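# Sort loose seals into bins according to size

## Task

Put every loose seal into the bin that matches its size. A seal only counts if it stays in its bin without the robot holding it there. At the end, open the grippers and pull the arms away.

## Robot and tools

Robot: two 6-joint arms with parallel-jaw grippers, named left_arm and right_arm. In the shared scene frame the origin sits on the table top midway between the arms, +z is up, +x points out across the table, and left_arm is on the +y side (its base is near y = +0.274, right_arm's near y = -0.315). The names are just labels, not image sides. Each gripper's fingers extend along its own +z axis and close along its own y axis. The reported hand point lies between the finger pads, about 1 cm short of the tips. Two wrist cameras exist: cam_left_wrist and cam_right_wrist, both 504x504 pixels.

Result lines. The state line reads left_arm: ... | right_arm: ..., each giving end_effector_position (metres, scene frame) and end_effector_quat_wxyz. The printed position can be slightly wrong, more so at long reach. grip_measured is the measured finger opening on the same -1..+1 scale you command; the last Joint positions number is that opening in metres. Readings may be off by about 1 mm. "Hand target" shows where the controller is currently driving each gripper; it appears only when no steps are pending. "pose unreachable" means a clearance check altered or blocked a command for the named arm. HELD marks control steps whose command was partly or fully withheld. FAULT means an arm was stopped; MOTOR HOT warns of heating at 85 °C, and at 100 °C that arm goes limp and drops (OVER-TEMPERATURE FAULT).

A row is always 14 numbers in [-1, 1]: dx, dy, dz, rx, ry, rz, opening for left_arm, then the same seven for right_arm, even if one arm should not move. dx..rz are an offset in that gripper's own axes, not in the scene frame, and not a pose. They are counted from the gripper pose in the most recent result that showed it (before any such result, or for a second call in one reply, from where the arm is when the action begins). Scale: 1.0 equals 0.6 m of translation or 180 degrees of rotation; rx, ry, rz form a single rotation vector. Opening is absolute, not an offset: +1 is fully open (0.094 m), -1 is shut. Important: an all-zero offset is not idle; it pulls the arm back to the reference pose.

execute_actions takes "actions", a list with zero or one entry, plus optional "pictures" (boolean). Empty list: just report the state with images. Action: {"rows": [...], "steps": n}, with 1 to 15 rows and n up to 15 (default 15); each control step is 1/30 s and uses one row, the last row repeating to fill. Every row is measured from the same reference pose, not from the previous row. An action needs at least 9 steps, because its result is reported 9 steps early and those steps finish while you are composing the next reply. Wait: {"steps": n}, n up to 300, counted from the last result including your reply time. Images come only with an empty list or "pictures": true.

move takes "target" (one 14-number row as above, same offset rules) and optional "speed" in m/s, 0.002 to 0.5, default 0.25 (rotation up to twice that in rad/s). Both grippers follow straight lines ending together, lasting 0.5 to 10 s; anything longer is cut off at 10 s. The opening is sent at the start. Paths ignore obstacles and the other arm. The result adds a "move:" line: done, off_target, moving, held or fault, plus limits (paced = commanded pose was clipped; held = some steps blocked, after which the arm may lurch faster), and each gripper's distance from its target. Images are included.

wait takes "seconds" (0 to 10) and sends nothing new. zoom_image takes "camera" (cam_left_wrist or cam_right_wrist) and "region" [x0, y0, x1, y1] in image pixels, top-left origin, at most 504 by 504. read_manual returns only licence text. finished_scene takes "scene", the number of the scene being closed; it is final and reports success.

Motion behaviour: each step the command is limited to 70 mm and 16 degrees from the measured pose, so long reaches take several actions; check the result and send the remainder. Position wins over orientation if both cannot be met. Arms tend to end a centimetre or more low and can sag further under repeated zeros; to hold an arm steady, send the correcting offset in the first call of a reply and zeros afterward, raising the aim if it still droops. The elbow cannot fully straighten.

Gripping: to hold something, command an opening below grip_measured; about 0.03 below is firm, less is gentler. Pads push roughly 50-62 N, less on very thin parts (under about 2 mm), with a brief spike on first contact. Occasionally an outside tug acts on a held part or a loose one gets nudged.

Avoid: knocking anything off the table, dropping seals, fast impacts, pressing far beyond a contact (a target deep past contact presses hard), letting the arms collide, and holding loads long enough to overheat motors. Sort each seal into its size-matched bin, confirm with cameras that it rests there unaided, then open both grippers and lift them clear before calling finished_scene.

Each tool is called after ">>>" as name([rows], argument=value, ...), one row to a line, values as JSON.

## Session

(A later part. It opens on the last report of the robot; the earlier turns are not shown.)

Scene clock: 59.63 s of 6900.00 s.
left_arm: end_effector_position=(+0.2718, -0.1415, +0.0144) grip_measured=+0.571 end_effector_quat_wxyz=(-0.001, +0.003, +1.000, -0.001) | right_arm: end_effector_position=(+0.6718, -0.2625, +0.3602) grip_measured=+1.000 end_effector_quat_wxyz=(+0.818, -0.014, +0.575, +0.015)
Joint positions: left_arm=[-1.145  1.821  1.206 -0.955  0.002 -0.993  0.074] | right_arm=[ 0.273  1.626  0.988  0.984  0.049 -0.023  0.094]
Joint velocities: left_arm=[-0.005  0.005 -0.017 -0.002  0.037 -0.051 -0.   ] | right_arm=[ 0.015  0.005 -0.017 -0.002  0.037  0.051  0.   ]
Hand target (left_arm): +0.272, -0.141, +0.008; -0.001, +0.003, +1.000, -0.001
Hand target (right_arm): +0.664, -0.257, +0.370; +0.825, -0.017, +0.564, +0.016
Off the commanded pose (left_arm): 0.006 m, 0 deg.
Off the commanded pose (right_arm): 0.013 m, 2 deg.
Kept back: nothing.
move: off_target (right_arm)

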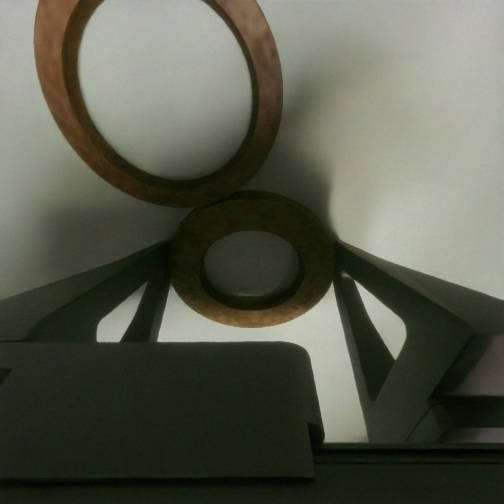

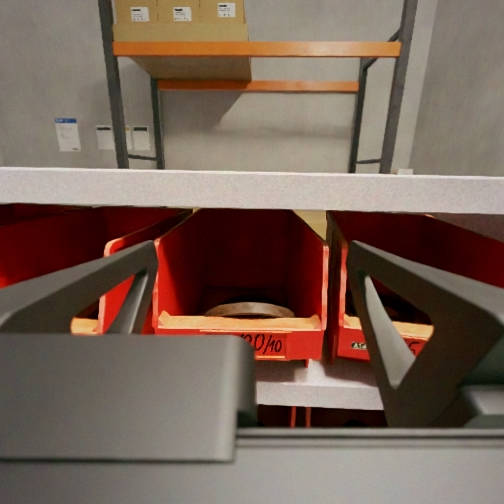

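>>> move(target=[0, 0, -0.15, 0, 0, 0, 0.545, 0.095, -0.03, -0.424, 0, 0.61, 0, 1.0], speed=0.25)

Scene clock: 64.77 s of 6900.00 s.
left_arm: end_effector_position=(+0.2626, -0.1273, +0.0770) grip_measured=+0.571 end_effector_quat_wxyz=(-0.016, +0.003, +1.000, +0.023) | right_arm: end_effector_position=(+0.4312, -0.2885, +0.1944) grip_measured=+1.000 end_effector_quat_wxyz=(-0.030, -0.026, +0.999, -0.011)
Joint positions: left_arm=[-1.145  1.731  1.266 -1.163  0.002 -0.993  0.074] | right_arm=[ 0.253  1.46   1.263 -1.435  0.019  0.025  0.094]
Joint velocities: left_arm=[ 0.005 -0.015  0.002 -0.002  0.007  0.007  0.001] | right_arm=[ 0.005 -0.015  0.032 -0.012  0.007  0.022  0.   ]
Hand target (left_arm): +0.272, -0.140, +0.104; -0.000, +0.003, +1.000, -0.001
Hand target (right_arm): +0.452, -0.291, +0.221; +0.000, -0.013, +1.000, -0.008
Off the commanded pose (left_arm): 0.032 m, 3 deg.
Off the commanded pose (right_arm): 0.034 m, 4 deg.
Kept back: nothing.
move: off_target (left_arm, right_arm)

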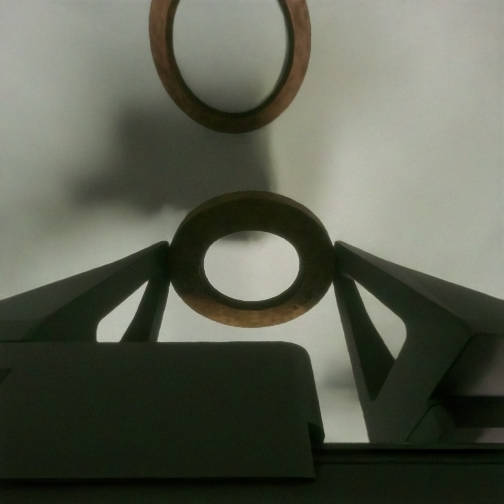

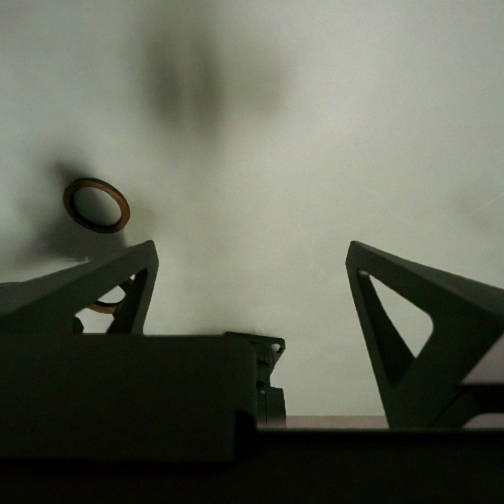

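>>> move(target=[-0.598, 0.911, -0.467, 0.01, -0.521, -0.013, 0.545, 0.0975, 0.339, 0.139, -0.007, -0.025, 0.017, 1.0], speed=0.3)

Scene clock: 69.87 s of 6900.00 s.
left_arm: end_effector_position=(+0.6297, +0.3980, +0.3377) grip_measured=+0.571 end_effector_quat_wxyz=(+0.695, -0.010, +0.718, -0.009) | right_arm: end_effector_position=(+0.3555, -0.0915, +0.1164) grip_measured=+1.000 end_effector_quat_wxyz=(+0.008, -0.005, +1.000, +0.003)
Joint positions: left_arm=[ 0.122  1.472  1.016  0.422  0.265 -0.018  0.074] | right_arm=[ 0.776  1.452  1.042 -1.143  0.004  0.588  0.094]
Joint velocities: left_arm=[-0.005 -0.005 -0.022 -0.012 -0.037 -0.022 -0.001] | right_arm=[-0.005 -0.005  0.002 -0.017  0.051  0.022  0.   ]
Hand target (left_arm): +0.641, +0.400, +0.361; +0.715, -0.007, +0.699, -0.008
Hand target (right_arm): +0.354, -0.090, +0.111; +0.008, +0.001, +1.000, +0.001
Off the commanded pose (left_arm): 0.033 m, 4 deg.
Off the commanded pose (right_arm): 0.006 m, 1 deg.
Kept back: nothing.
move: off_target (left_arm)

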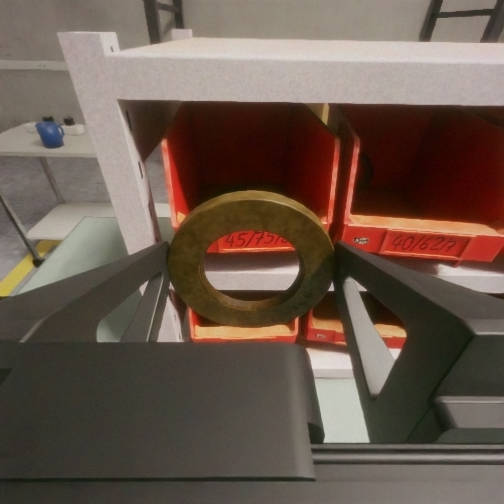

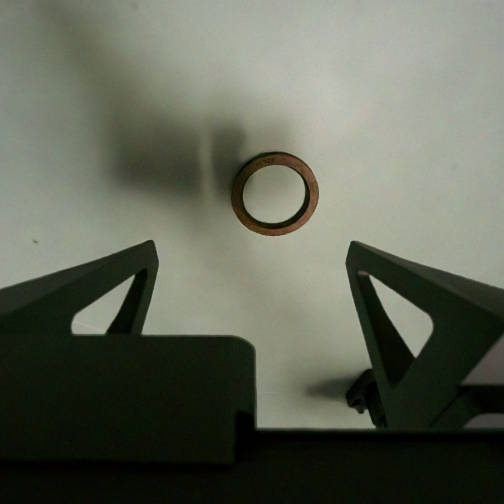

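>>> move(target=[-0.047, 0.003, 0.194, 0, -0.018, 0, 0.545, 0.025, -0.037, 0.15, 0, 0, 0, 1.0], speed=0.1)

Scene clock: 72.47 s of 6900.00 s.
left_arm: end_effector_position=(+0.7319, +0.4016, +0.3500) grip_measured=+0.571 end_effector_quat_wxyz=(+0.710, -0.012, +0.705, -0.005) | right_arm: end_effector_position=(+0.3403, -0.1102, +0.0294) grip_measured=+1.000 end_effector_quat_wxyz=(+0.008, -0.003, +1.000, +0.002)
Joint positions: left_arm=[ 0.078  1.712  1.316  0.403  0.215 -0.026  0.074] | right_arm=[ 0.758  1.526  0.857 -0.887  0.004  0.575  0.094]
Joint velocities: left_arm=[ 0.005 -0.005  0.007  0.012 -0.066 -0.022 -0.   ] | right_arm=[-0.005 -0.005  0.002 -0.002  0.022  0.022  0.   ]
Hand target (left_arm): +0.746, +0.399, +0.362; +0.716, -0.011, +0.698, -0.009
Hand target (right_arm): +0.342, -0.114, +0.026; +0.009, -0.005, +1.000, +0.003
Off the commanded pose (left_arm): 0.019 m, 1 deg.
Off the commanded pose (right_arm): 0.005 m, 0 deg.
Kept back: nothing.
move: off_target (left_arm)

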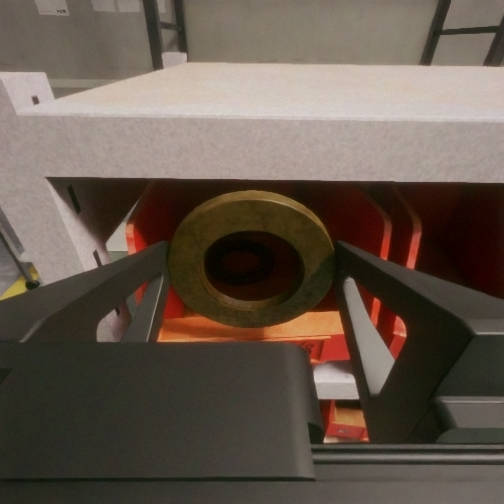

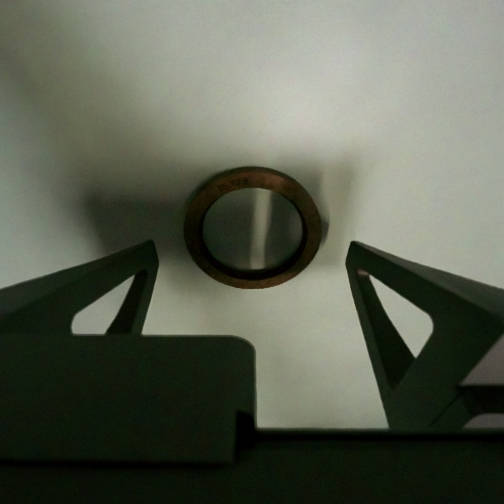

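>>> move(target=[0.012, -0.008, 0.05, 0, -0.006, 0, 0.545, -0.008, 0, 0.033, 0, 0, 0, 1.0], speed=0.04)

Scene clock: 74.80 s of 6900.00 s.
left_arm: end_effector_position=(+0.7453, +0.4014, +0.3330) grip_measured=+0.571 end_effector_quat_wxyz=(+0.704, -0.017, +0.710, -0.003) | right_arm: end_effector_position=(+0.3457, -0.1066, +0.0148) grip_measured=+1.000 end_effector_quat_wxyz=(+0.009, -0.003, +1.000, +0.003)
Joint positions: left_arm=[ 0.07   1.756  1.338  0.409  0.196 -0.026  0.074] | right_arm=[ 0.758  1.567  0.857 -0.843  0.004  0.574  0.094]
Joint velocities: left_arm=[ 0.005 -0.015 -0.017  0.022 -0.007  0.037  0.   ] | right_arm=[-0.015  0.015  0.037 -0.007  0.11   0.066  0.   ]
Hand target (left_arm): +0.760, +0.396, +0.343; +0.716, -0.012, +0.698, -0.006
Hand target (right_arm): +0.345, -0.110, +0.010; +0.007, -0.003, +1.000, +0.002
Off the commanded pose (left_arm): 0.020 m, 2 deg.
Off the commanded pose (right_arm): 0.006 m, 0 deg.
Kept back: nothing.
move: off_target (left_arm)

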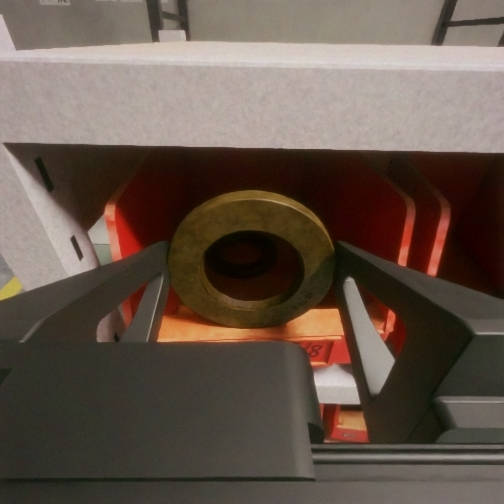

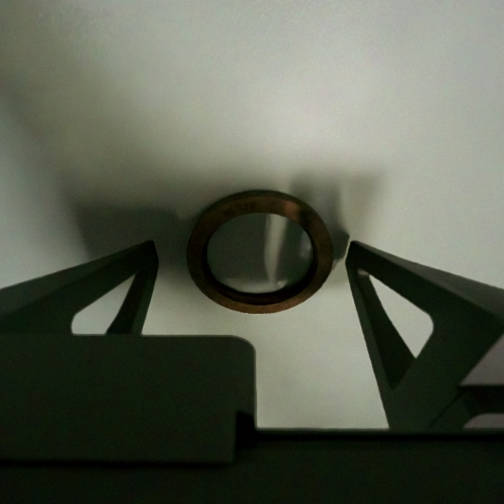

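>>> move(target=[-0.02, -0.005, 0.062, 0, -0.011, 0, 0.545, 0, -0.005, 0.008, 0, 0, 0, 0.49], speed=0.04)

Scene clock: 76.57 s of 6900.00 s.
left_arm: end_effector_position=(+0.7668, +0.4018, +0.3342) grip_measured=+0.571 end_effector_quat_wxyz=(+0.709, -0.018, +0.705, +0.000) | right_arm: end_effector_position=(+0.3460, -0.1064, +0.0148) grip_measured=+0.501 end_effector_quat_wxyz=(+0.010, -0.003, +1.000, +0.004)
Joint positions: left_arm=[ 0.061  1.808  1.405  0.409  0.181 -0.026  0.074] | right_arm=[ 0.758  1.567  0.857 -0.841  0.004  0.574  0.071]
Joint velocities: left_arm=[-0.015  0.015  0.007 -0.002 -0.051  0.066 -0.   ] | right_arm=[ 0.005  0.005  0.007 -0.002 -0.066  0.007 -0.001]
Hand target (left_arm): +0.781, +0.398, +0.345; +0.716, -0.017, +0.698, -0.003
Hand target (right_arm): +0.346, -0.110, +0.010; +0.009, -0.003, +1.000, +0.003
Off the commanded pose (left_arm): 0.019 m, 1 deg.
Off the commanded pose (right_arm): 0.006 m, 0 deg.
Kept back: nothing.
move: off_target (left_arm)

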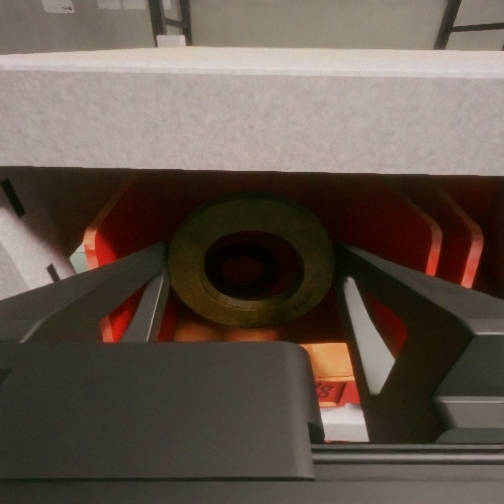

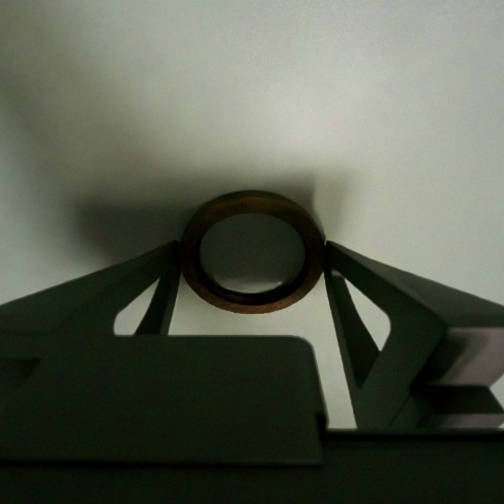

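>>> move(target=[0.012, -0.005, 0.024, 0, -0.006, 0, 0.545, 0, 0, -0.17, 0, 0, 0, 0.47], speed=0.06)

Scene clock: 79.37 s of 6900.00 s.
left_arm: end_effector_position=(+0.7697, +0.4037, +0.3245) grip_measured=+0.571 end_effector_quat_wxyz=(+0.706, -0.021, +0.708, +0.003) | right_arm: end_effector_position=(+0.3230, -0.1215, +0.0897) grip_measured=+0.486 end_effector_quat_wxyz=(-0.019, -0.003, +1.000, -0.015)
Joint positions: left_arm=[ 0.061  1.823  1.405  0.416  0.173 -0.026  0.074] | right_arm=[ 0.758  1.416  0.925 -1.129  0.004  0.574  0.07 ]
Joint velocities: left_arm=[-0.005 -0.015  0.002 -0.012 -0.007 -0.037  0.001] | right_arm=[-0.015  0.005  0.007 -0.007 -0.022 -0.066 -0.   ]
Hand target (left_arm): +0.781, +0.399, +0.327; +0.716, -0.018, +0.698, +0.000
Hand target (right_arm): +0.343, -0.108, +0.117; +0.010, -0.003, +1.000, +0.004
Off the commanded pose (left_arm): 0.013 m, 2 deg.
Off the commanded pose (right_arm): 0.037 m, 4 deg.
Kept back: nothing.
move: off_target (left_arm, right_arm)

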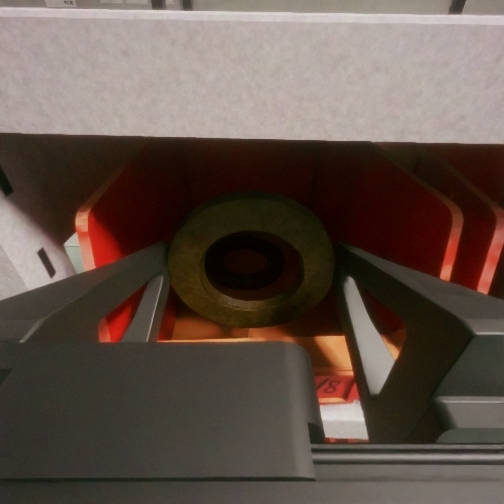

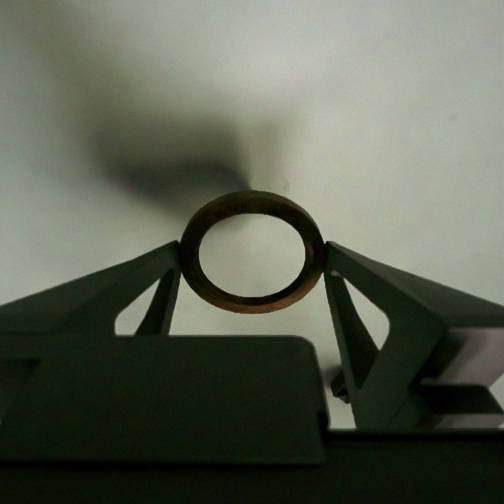

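>>> move(target=[-0.005, -0.008, 0.018, 0, -0.01, 0, 0.78, -0.504, 0.365, -0.506, -0.006, -0.529, 0.009, 0.47], speed=0.3)

Scene clock: 84.10 s of 6900.00 s.
left_arm: end_effector_position=(+0.7698, +0.4044, +0.3268) grip_measured=+0.777 end_effector_quat_wxyz=(+0.710, -0.023, +0.704, +0.006) | right_arm: end_effector_position=(+0.6193, +0.1029, +0.3251) grip_measured=+0.486 end_effector_quat_wxyz=(+0.699, -0.019, +0.715, -0.009)
Joint positions: left_arm=[ 0.06   1.823  1.405  0.425  0.164 -0.026  0.083] | right_arm=[ 0.956  1.787  1.37   0.386  0.765 -0.019  0.07 ]
Joint velocities: left_arm=[-0.005  0.005  0.007 -0.022 -0.007 -0.007 -0.002] | right_arm=[-0.005  0.005  0.012  0.002 -0.022  0.022  0.002]
Hand target (left_arm): +0.780, +0.399, +0.327; +0.717, -0.021, +0.697, +0.002
Hand target (right_arm): +0.629, +0.109, +0.373; +0.725, -0.000, +0.689, +0.008
Off the commanded pose (left_arm): 0.012 m, 1 deg.
Off the commanded pose (right_arm): 0.052 m, 5 deg.
Kept back: nothing.
move: off_target (left_arm, right_arm)

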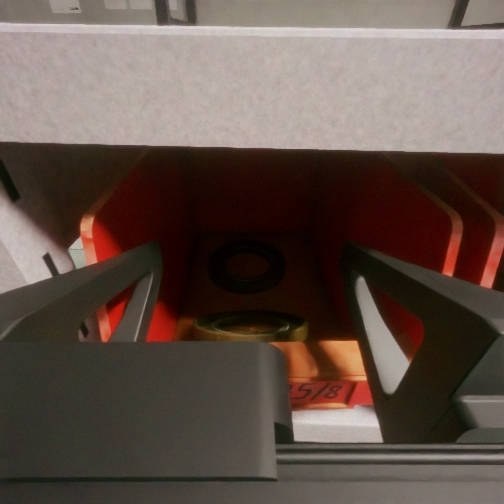

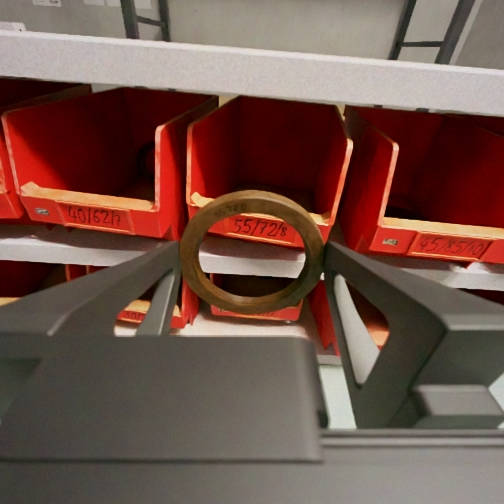

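>>> move(target=[-0.04, 0, -0.25, 0, -0.01, 0, 1.0, -0.121, -0.033, 0.2, 0, -0.024, 0, 0.47], speed=0.12)

Scene clock: 86.43 s of 6900.00 s.
left_arm: end_effector_position=(+0.6243, +0.3969, +0.3363) grip_measured=+1.000 end_effector_quat_wxyz=(+0.709, -0.021, +0.705, +0.004) | right_arm: end_effector_position=(+0.7285, +0.0833, +0.3509) grip_measured=+0.486 end_effector_quat_wxyz=(+0.705, -0.031, +0.708, -0.017)
Joint positions: left_arm=[ 0.11   1.468  0.98   0.493  0.22  -0.026  0.094] | right_arm=[ 0.818  1.939  1.655  0.278  0.62  -0.064  0.07 ]
Joint velocities: left_arm=[ 0.005  0.005 -0.007 -0.017 -0.037  0.051  0.   ] | right_arm=[-0.005 -0.005  0.012  0.002  0.022 -0.051  0.001]
Hand target (left_arm): +0.620, +0.401, +0.350; +0.721, -0.023, +0.693, +0.006
Hand target (right_arm): +0.737, +0.086, +0.395; +0.726, -0.020, +0.687, -0.008
Off the commanded pose (left_arm): 0.014 m, 2 deg.
Off the commanded pose (right_arm): 0.047 m, 4 deg.
Kept back: nothing.
move: off_target (left_arm, right_arm)

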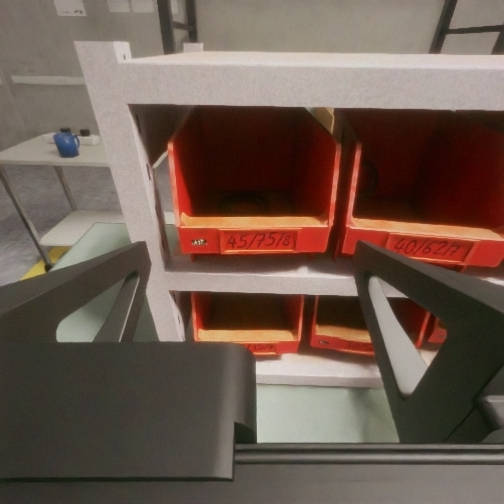

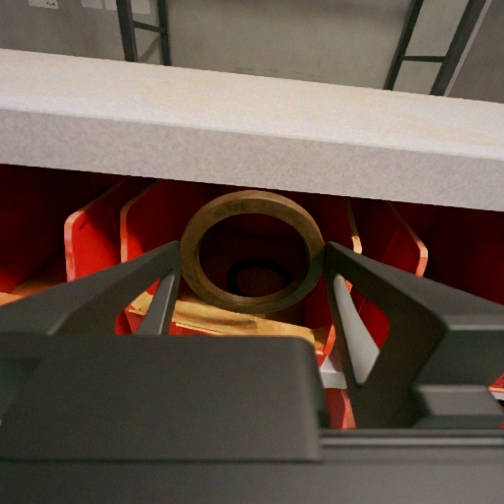

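>>> move(target=[-0.023, 0, -0.01, 0, -0.01, 0, 1.0, -0.037, 0.01, 0.053, 0, -0.02, 0, 0.47], speed=0.04)

Scene clock: 88.47 s of 6900.00 s.
left_arm: end_effector_position=(+0.6243, +0.3968, +0.3363) grip_measured=+1.000 end_effector_quat_wxyz=(+0.709, -0.021, +0.705, +0.004) | right_arm: end_effector_position=(+0.7427, +0.0902, +0.3279) grip_measured=+0.486 end_effector_quat_wxyz=(+0.700, -0.048, +0.712, -0.024)
Joint positions: left_arm=[ 0.11   1.468  0.98   0.493  0.22  -0.026  0.094] | right_arm=[ 0.81   1.991  1.683  0.286  0.599 -0.09   0.07 ]
Joint velocities: left_arm=[-0.005 -0.015  0.002  0.002 -0.037 -0.007  0.   ] | right_arm=[-0.005  0.005 -0.007 -0.012 -0.022  0.037  0.001]
Hand target (left_arm): +0.618, +0.397, +0.350; +0.720, -0.021, +0.694, +0.004
Hand target (right_arm): +0.755, +0.089, +0.372; +0.727, -0.031, +0.686, -0.016
Off the commanded pose (left_arm): 0.015 m, 2 deg.
Off the commanded pose (right_arm): 0.048 m, 5 deg.
Kept back: nothing.
move: off_target (left_arm, right_arm)

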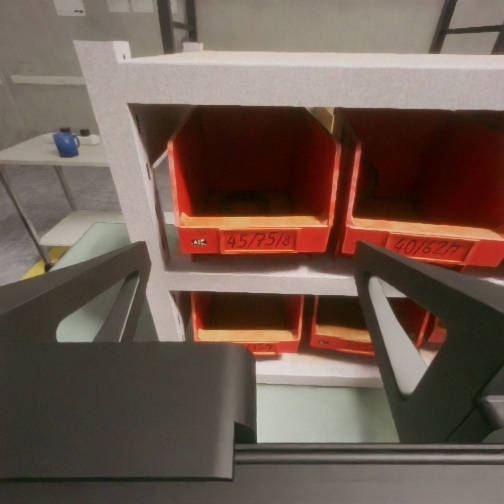

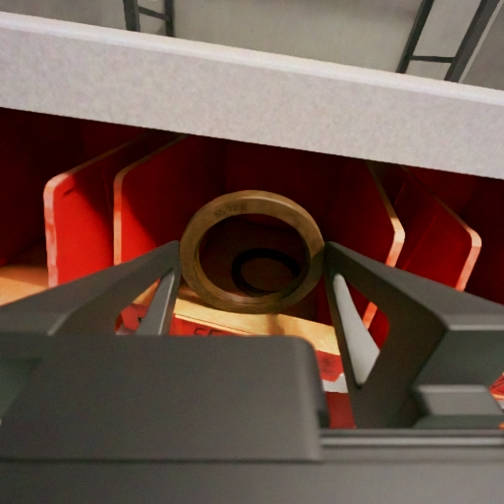

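>>> move(target=[-0.023, 0, -0.01, 0, -0.01, 0, 1.0, -0.09, 0, 0.062, 0.01, -0.022, 0.025, 0.47], speed=0.04)

Scene clock: 91.10 s of 6900.00 s.
left_arm: end_effector_position=(+0.6243, +0.3967, +0.3363) grip_measured=+1.000 end_effector_quat_wxyz=(+0.709, -0.021, +0.705, +0.004) | right_arm: end_effector_position=(+0.7652, +0.0985, +0.3412) grip_measured=+0.486 end_effector_quat_wxyz=(+0.707, -0.035, +0.706, -0.019)
Joint positions: left_arm=[ 0.11   1.468  0.98   0.493  0.221 -0.026  0.094] | right_arm=[ 0.803  2.049  1.799  0.251  0.603 -0.077  0.07 ]
Joint velocities: left_arm=[-0.005 -0.005 -0.007 -0.012 -0.022  0.051  0.   ] | right_arm=[-0.005  0.005  0.017 -0.022 -0.022  0.022 -0.001]
Hand target (left_arm): +0.618, +0.397, +0.350; +0.720, -0.021, +0.694, +0.004
Hand target (right_arm): +0.776, +0.095, +0.380; +0.726, -0.011, +0.687, -0.006
Off the commanded pose (left_arm): 0.015 m, 2 deg.
Off the commanded pose (right_arm): 0.043 m, 4 deg.
Kept back: nothing.
move: off_target (left_arm, right_arm)

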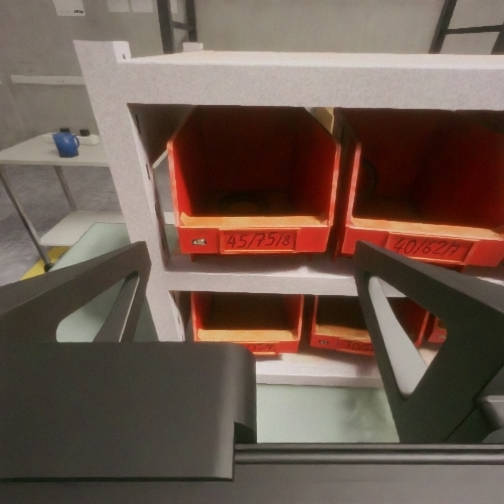

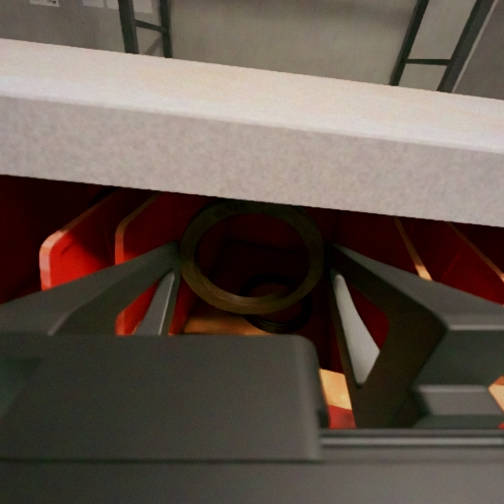

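>>> move(target=[-0.023, 0, -0.01, 0, -0.01, 0, 1.0, -0.026, -0.02, 0.018, 0.008, -0.02, 0.01, 0.47], speed=0.04)

Scene clock: 92.83 s of 6900.00 s.
left_arm: end_effector_position=(+0.6243, +0.3967, +0.3363) grip_measured=+1.000 end_effector_quat_wxyz=(+0.709, -0.021, +0.705, +0.003) | right_arm: end_effector_position=(+0.7694, +0.0932, +0.3463) grip_measured=+0.486 end_effector_quat_wxyz=(+0.719, -0.024, +0.694, -0.014)
Joint positions: left_arm=[ 0.11   1.468  0.98   0.493  0.221 -0.027  0.094] | right_arm=[ 0.795  2.055  1.799  0.297  0.603 -0.077  0.07 ]
Joint velocities: left_arm=[-0.015  0.005 -0.007  0.007  0.066 -0.066  0.   ] | right_arm=[-0.005 -0.005  0.002  0.007  0.037  0.022 -0.001]
Hand target (left_arm): +0.618, +0.397, +0.350; +0.720, -0.021, +0.694, +0.004
Hand target (right_arm): +0.776, +0.088, +0.358; +0.730, -0.016, +0.683, -0.016
Off the commanded pose (left_arm): 0.015 m, 2 deg.
Off the commanded pose (right_arm): 0.014 m, 2 deg.
Kept back: nothing.
move: off_target (left_arm, right_arm)

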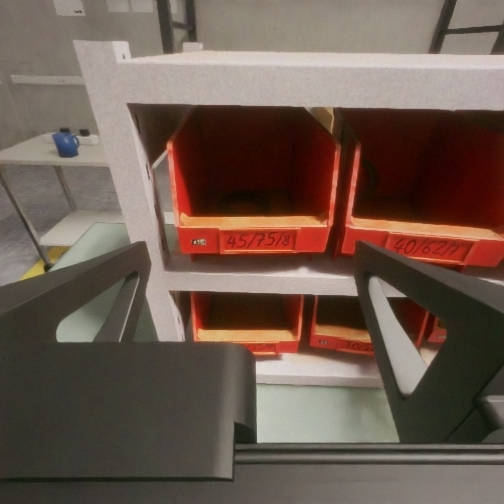

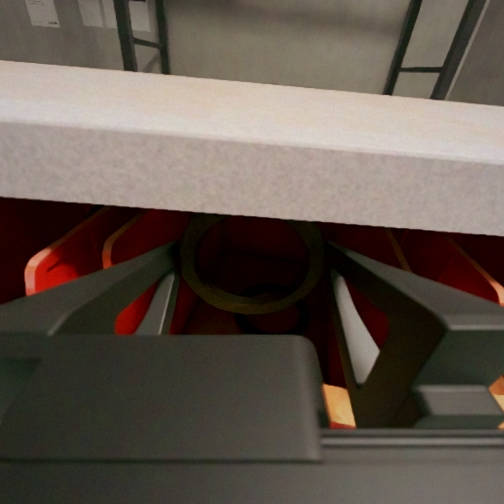

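>>> move(target=[-0.023, 0, -0.01, 0, -0.01, 0, 1.0, 0.03, -0.008, 0.008, 0, 0, 0, 0.47], speed=0.03)

Scene clock: 94.13 s of 6900.00 s.
left_arm: end_effector_position=(+0.6243, +0.3966, +0.3363) grip_measured=+1.000 end_effector_quat_wxyz=(+0.709, -0.021, +0.705, +0.003) | right_arm: end_effector_position=(+0.7703, +0.0953, +0.3300) grip_measured=+0.486 end_effector_quat_wxyz=(+0.715, -0.030, +0.699, -0.014)
Joint positions: left_arm=[ 0.11   1.468  0.98   0.493  0.222 -0.027  0.094] | right_arm=[ 0.795  2.068  1.785  0.309  0.595 -0.077  0.07 ]
Joint velocities: left_arm=[ 0.005 -0.005 -0.002  0.002 -0.051 -0.037  0.   ] | right_arm=[-0.015  0.005  0.007  0.027 -0.066 -0.051  0.   ]
Hand target (left_arm): +0.618, +0.397, +0.350; +0.720, -0.021, +0.694, +0.003
Hand target (right_arm): +0.775, +0.087, +0.328; +0.719, -0.024, +0.695, -0.014
Off the commanded pose (left_arm): 0.015 m, 2 deg.
Off the commanded pose (right_arm): 0.009 m, 1 deg.
Kept back: nothing.
move: off_target (left_arm)

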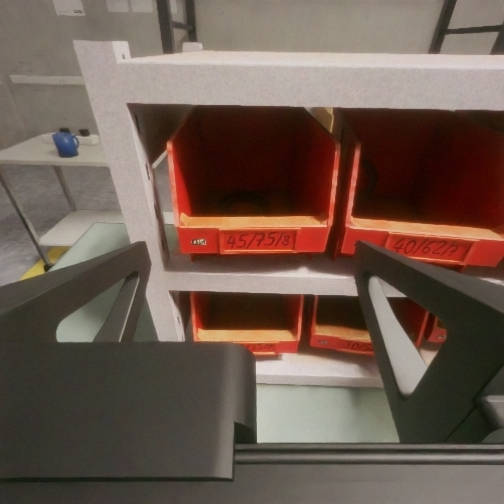

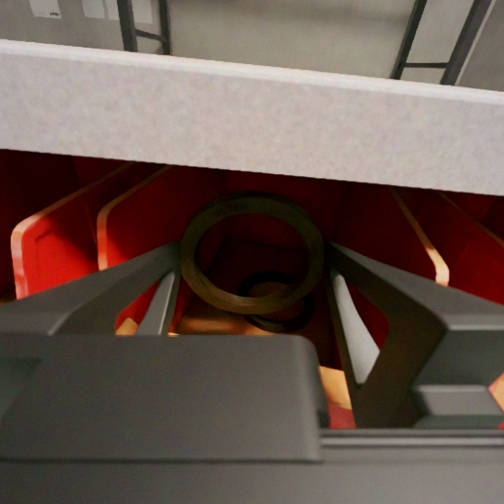

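>>> move(target=[-0.023, 0, -0.01, 0, -0.01, 0, 1.0, 0.02, -0.008, 0.006, 0, 0, 0, 0.47], speed=0.03)

>>> move(target=[-0.023, 0, -0.01, 0, -0.01, 0, 1.0, 0, 0, 0, 0, 0, 0, 0.72], speed=0.03)

Scene clock: 95.53 s of 6900.00 s.
left_arm: end_effector_position=(+0.6243, +0.3965, +0.3363) grip_measured=+1.000 end_effector_quat_wxyz=(+0.709, -0.021, +0.705, +0.003) | right_arm: end_effector_position=(+0.7702, +0.0963, +0.3222) grip_measured=+0.486 end_effector_quat_wxyz=(+0.711, -0.035, +0.702, -0.014)
Joint positions: left_arm=[ 0.11   1.468  0.98   0.493  0.222 -0.027  0.094] | right_arm=[ 0.795  2.071  1.777  0.31   0.588 -0.077  0.07 ]
Joint velocities: left_arm=[-0.005  0.005  0.007  0.007 -0.037  0.007  0.   ] | right_arm=[-0.015 -0.005  0.002  0.002  0.037 -0.051 -0.001]
Hand target (left_arm): +0.618, +0.397, +0.350; +0.720, -0.021, +0.694, +0.003
Hand target (right_arm): +0.774, +0.090, +0.319; +0.715, -0.030, +0.699, -0.014
Off the commanded pose (left_arm): 0.015 m, 2 deg.
Off the commanded pose (right_arm): 0.009 m, 1 deg.
Kept back: nothing.
move: off_target (left_arm)

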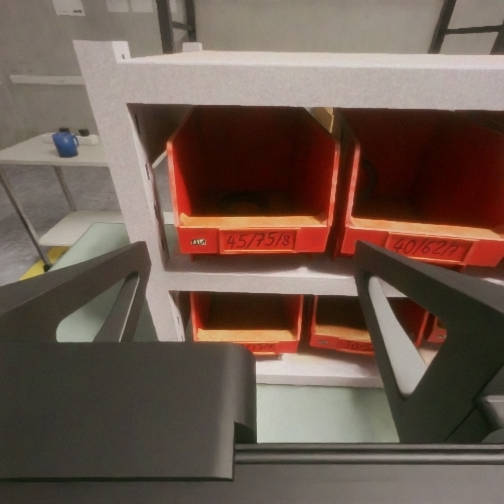

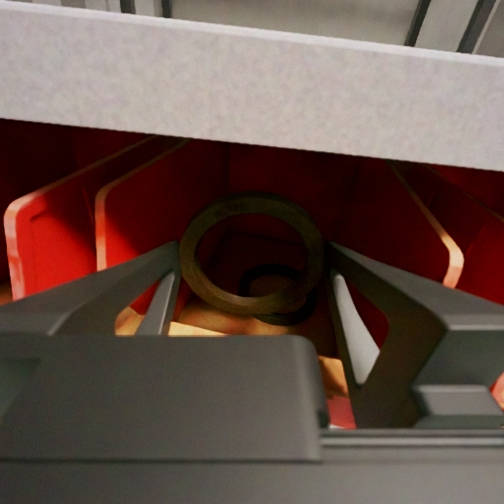

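Scene clock: 96.30 s of 6900.00 s.
left_arm: end_effector_position=(+0.6243, +0.3964, +0.3363) grip_measured=+1.000 end_effector_quat_wxyz=(+0.709, -0.021, +0.705, +0.003) | right_arm: end_effector_position=(+0.7702, +0.0963, +0.3222) grip_measured=+0.719 end_effector_quat_wxyz=(+0.711, -0.035, +0.702, -0.014)
Joint positions: left_arm=[ 0.11   1.468  0.98   0.493  0.223 -0.027  0.094] | right_arm=[ 0.795  2.071  1.777  0.31   0.588 -0.077  0.081]
Joint velocities: left_arm=[-0.015 -0.005  0.002 -0.007 -0.066 -0.051  0.   ] | right_arm=[ 0.005 -0.005 -0.002 -0.007  0.037  0.007 -0.   ]
Hand target (left_arm): +0.618, +0.396, +0.350; +0.720, -0.021, +0.694, +0.003
Hand target (right_arm): +0.770, +0.096, +0.322; +0.711, -0.035, +0.702, -0.014
Off the commanded pose (left_arm): 0.015 m, 2 deg.
Off the commanded pose (right_arm): 0.000 m, 0 deg.
Kept back: nothing.
move: off_target (left_arm)

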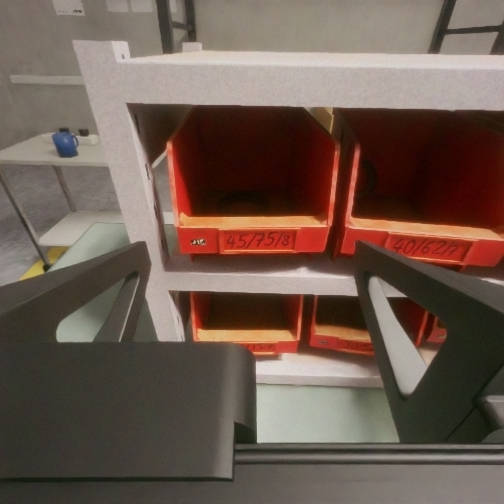

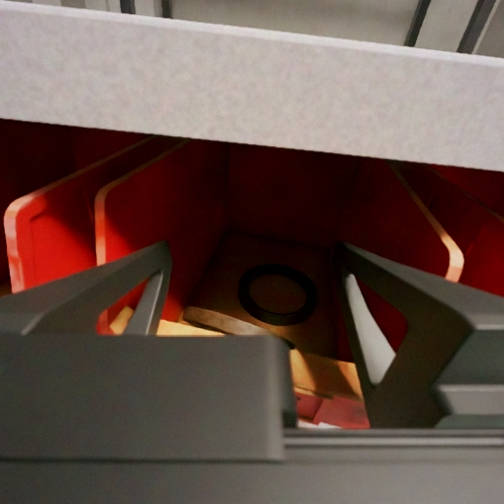

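>>> move(target=[-0.1, -0.19, -0.417, 0, 0.2, 0, 1.0, -0.06, 0, -0.27, 0, -0.01, 0, 0.72], speed=0.15)

Scene clock: 99.70 s of 6900.00 s.
left_arm: end_effector_position=(+0.3752, +0.2815, +0.3684) grip_measured=+1.000 end_effector_quat_wxyz=(+0.439, -0.020, +0.898, +0.005) | right_arm: end_effector_position=(+0.6154, +0.0962, +0.3424) grip_measured=+0.719 end_effector_quat_wxyz=(+0.713, -0.037, +0.700, -0.016)
Joint positions: left_arm=[-0.132  0.783  0.978 -0.857 -0.016 -0.023  0.094] | right_arm=[ 0.949  1.758  1.347  0.435  0.742 -0.092  0.081]
Joint velocities: left_arm=[-0.024 -0.024 -0.002 -0.027 -0.037 -0.051  0.   ] | right_arm=[-0.005  0.005 -0.007 -0.002 -0.022 -0.007  0.001]
Hand target (left_arm): +0.375, +0.279, +0.395; +0.457, -0.021, +0.889, +0.002
Hand target (right_arm): +0.608, +0.095, +0.357; +0.722, -0.035, +0.691, -0.013
Off the commanded pose (left_arm): 0.030 m, 2 deg.
Off the commanded pose (right_arm): 0.016 m, 2 deg.
Kept back: nothing.
move: off_target (left_arm, right_arm)

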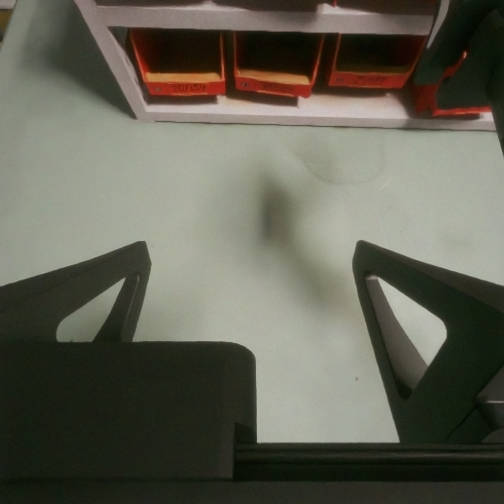

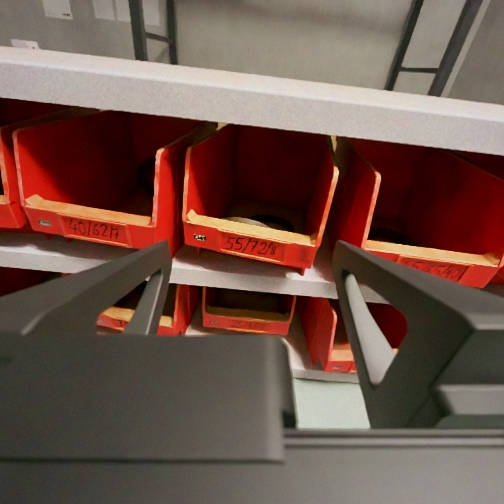

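>>> move(target=[-0.03, 0, 0, 0, 0, 0, 1.0, -0.1, -0.417, -0.44, 0, 0.25, 0, 1.0], speed=0.25)

Scene clock: 102.10 s of 6900.00 s.
left_arm: end_effector_position=(+0.3799, +0.2816, +0.3613) grip_measured=+1.000 end_effector_quat_wxyz=(+0.430, -0.021, +0.903, +0.005) | right_arm: end_effector_position=(+0.3518, -0.1566, +0.3835) grip_measured=+1.000 end_effector_quat_wxyz=(+0.368, -0.045, +0.927, -0.053)
Joint positions: left_arm=[-0.132  0.803  0.978 -0.857 -0.016 -0.025  0.094] | right_arm=[ 0.863  0.95   1.191 -1.216  0.508  0.43   0.094]
Joint velocities: left_arm=[-0.005 -0.005 -0.002 -0.012 -0.022  0.022  0.   ] | right_arm=[ 0.005 -0.005  0.017  0.002  0.037  0.022  0.   ]
Hand target (left_arm): +0.386, +0.282, +0.382; +0.439, -0.020, +0.898, +0.005
Hand target (right_arm): +0.357, -0.156, +0.420; +0.392, -0.025, +0.919, -0.032
Off the commanded pose (left_arm): 0.022 m, 1 deg.
Off the commanded pose (right_arm): 0.033 m, 4 deg.
Kept back: nothing.
move: off_target (left_arm, right_arm)

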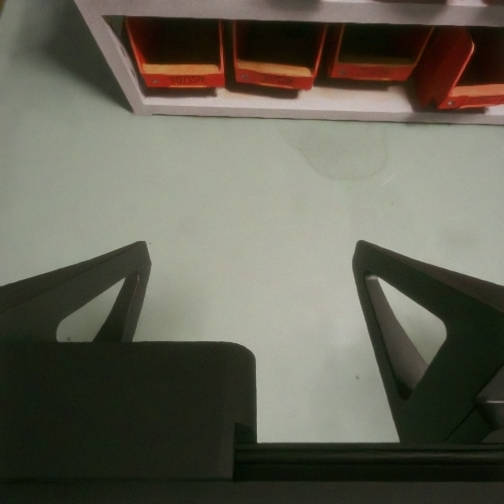

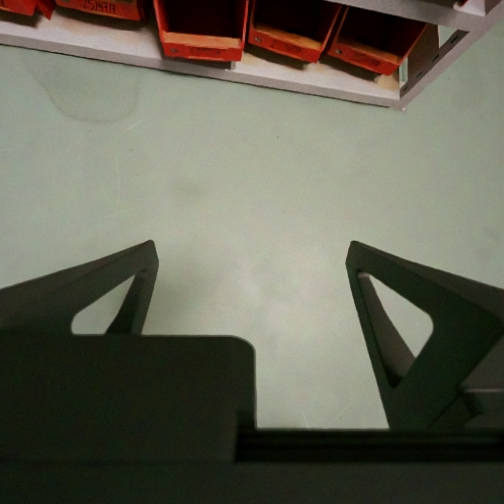

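>>> finished_scene(scene=2)

The scene is finished: the task was done.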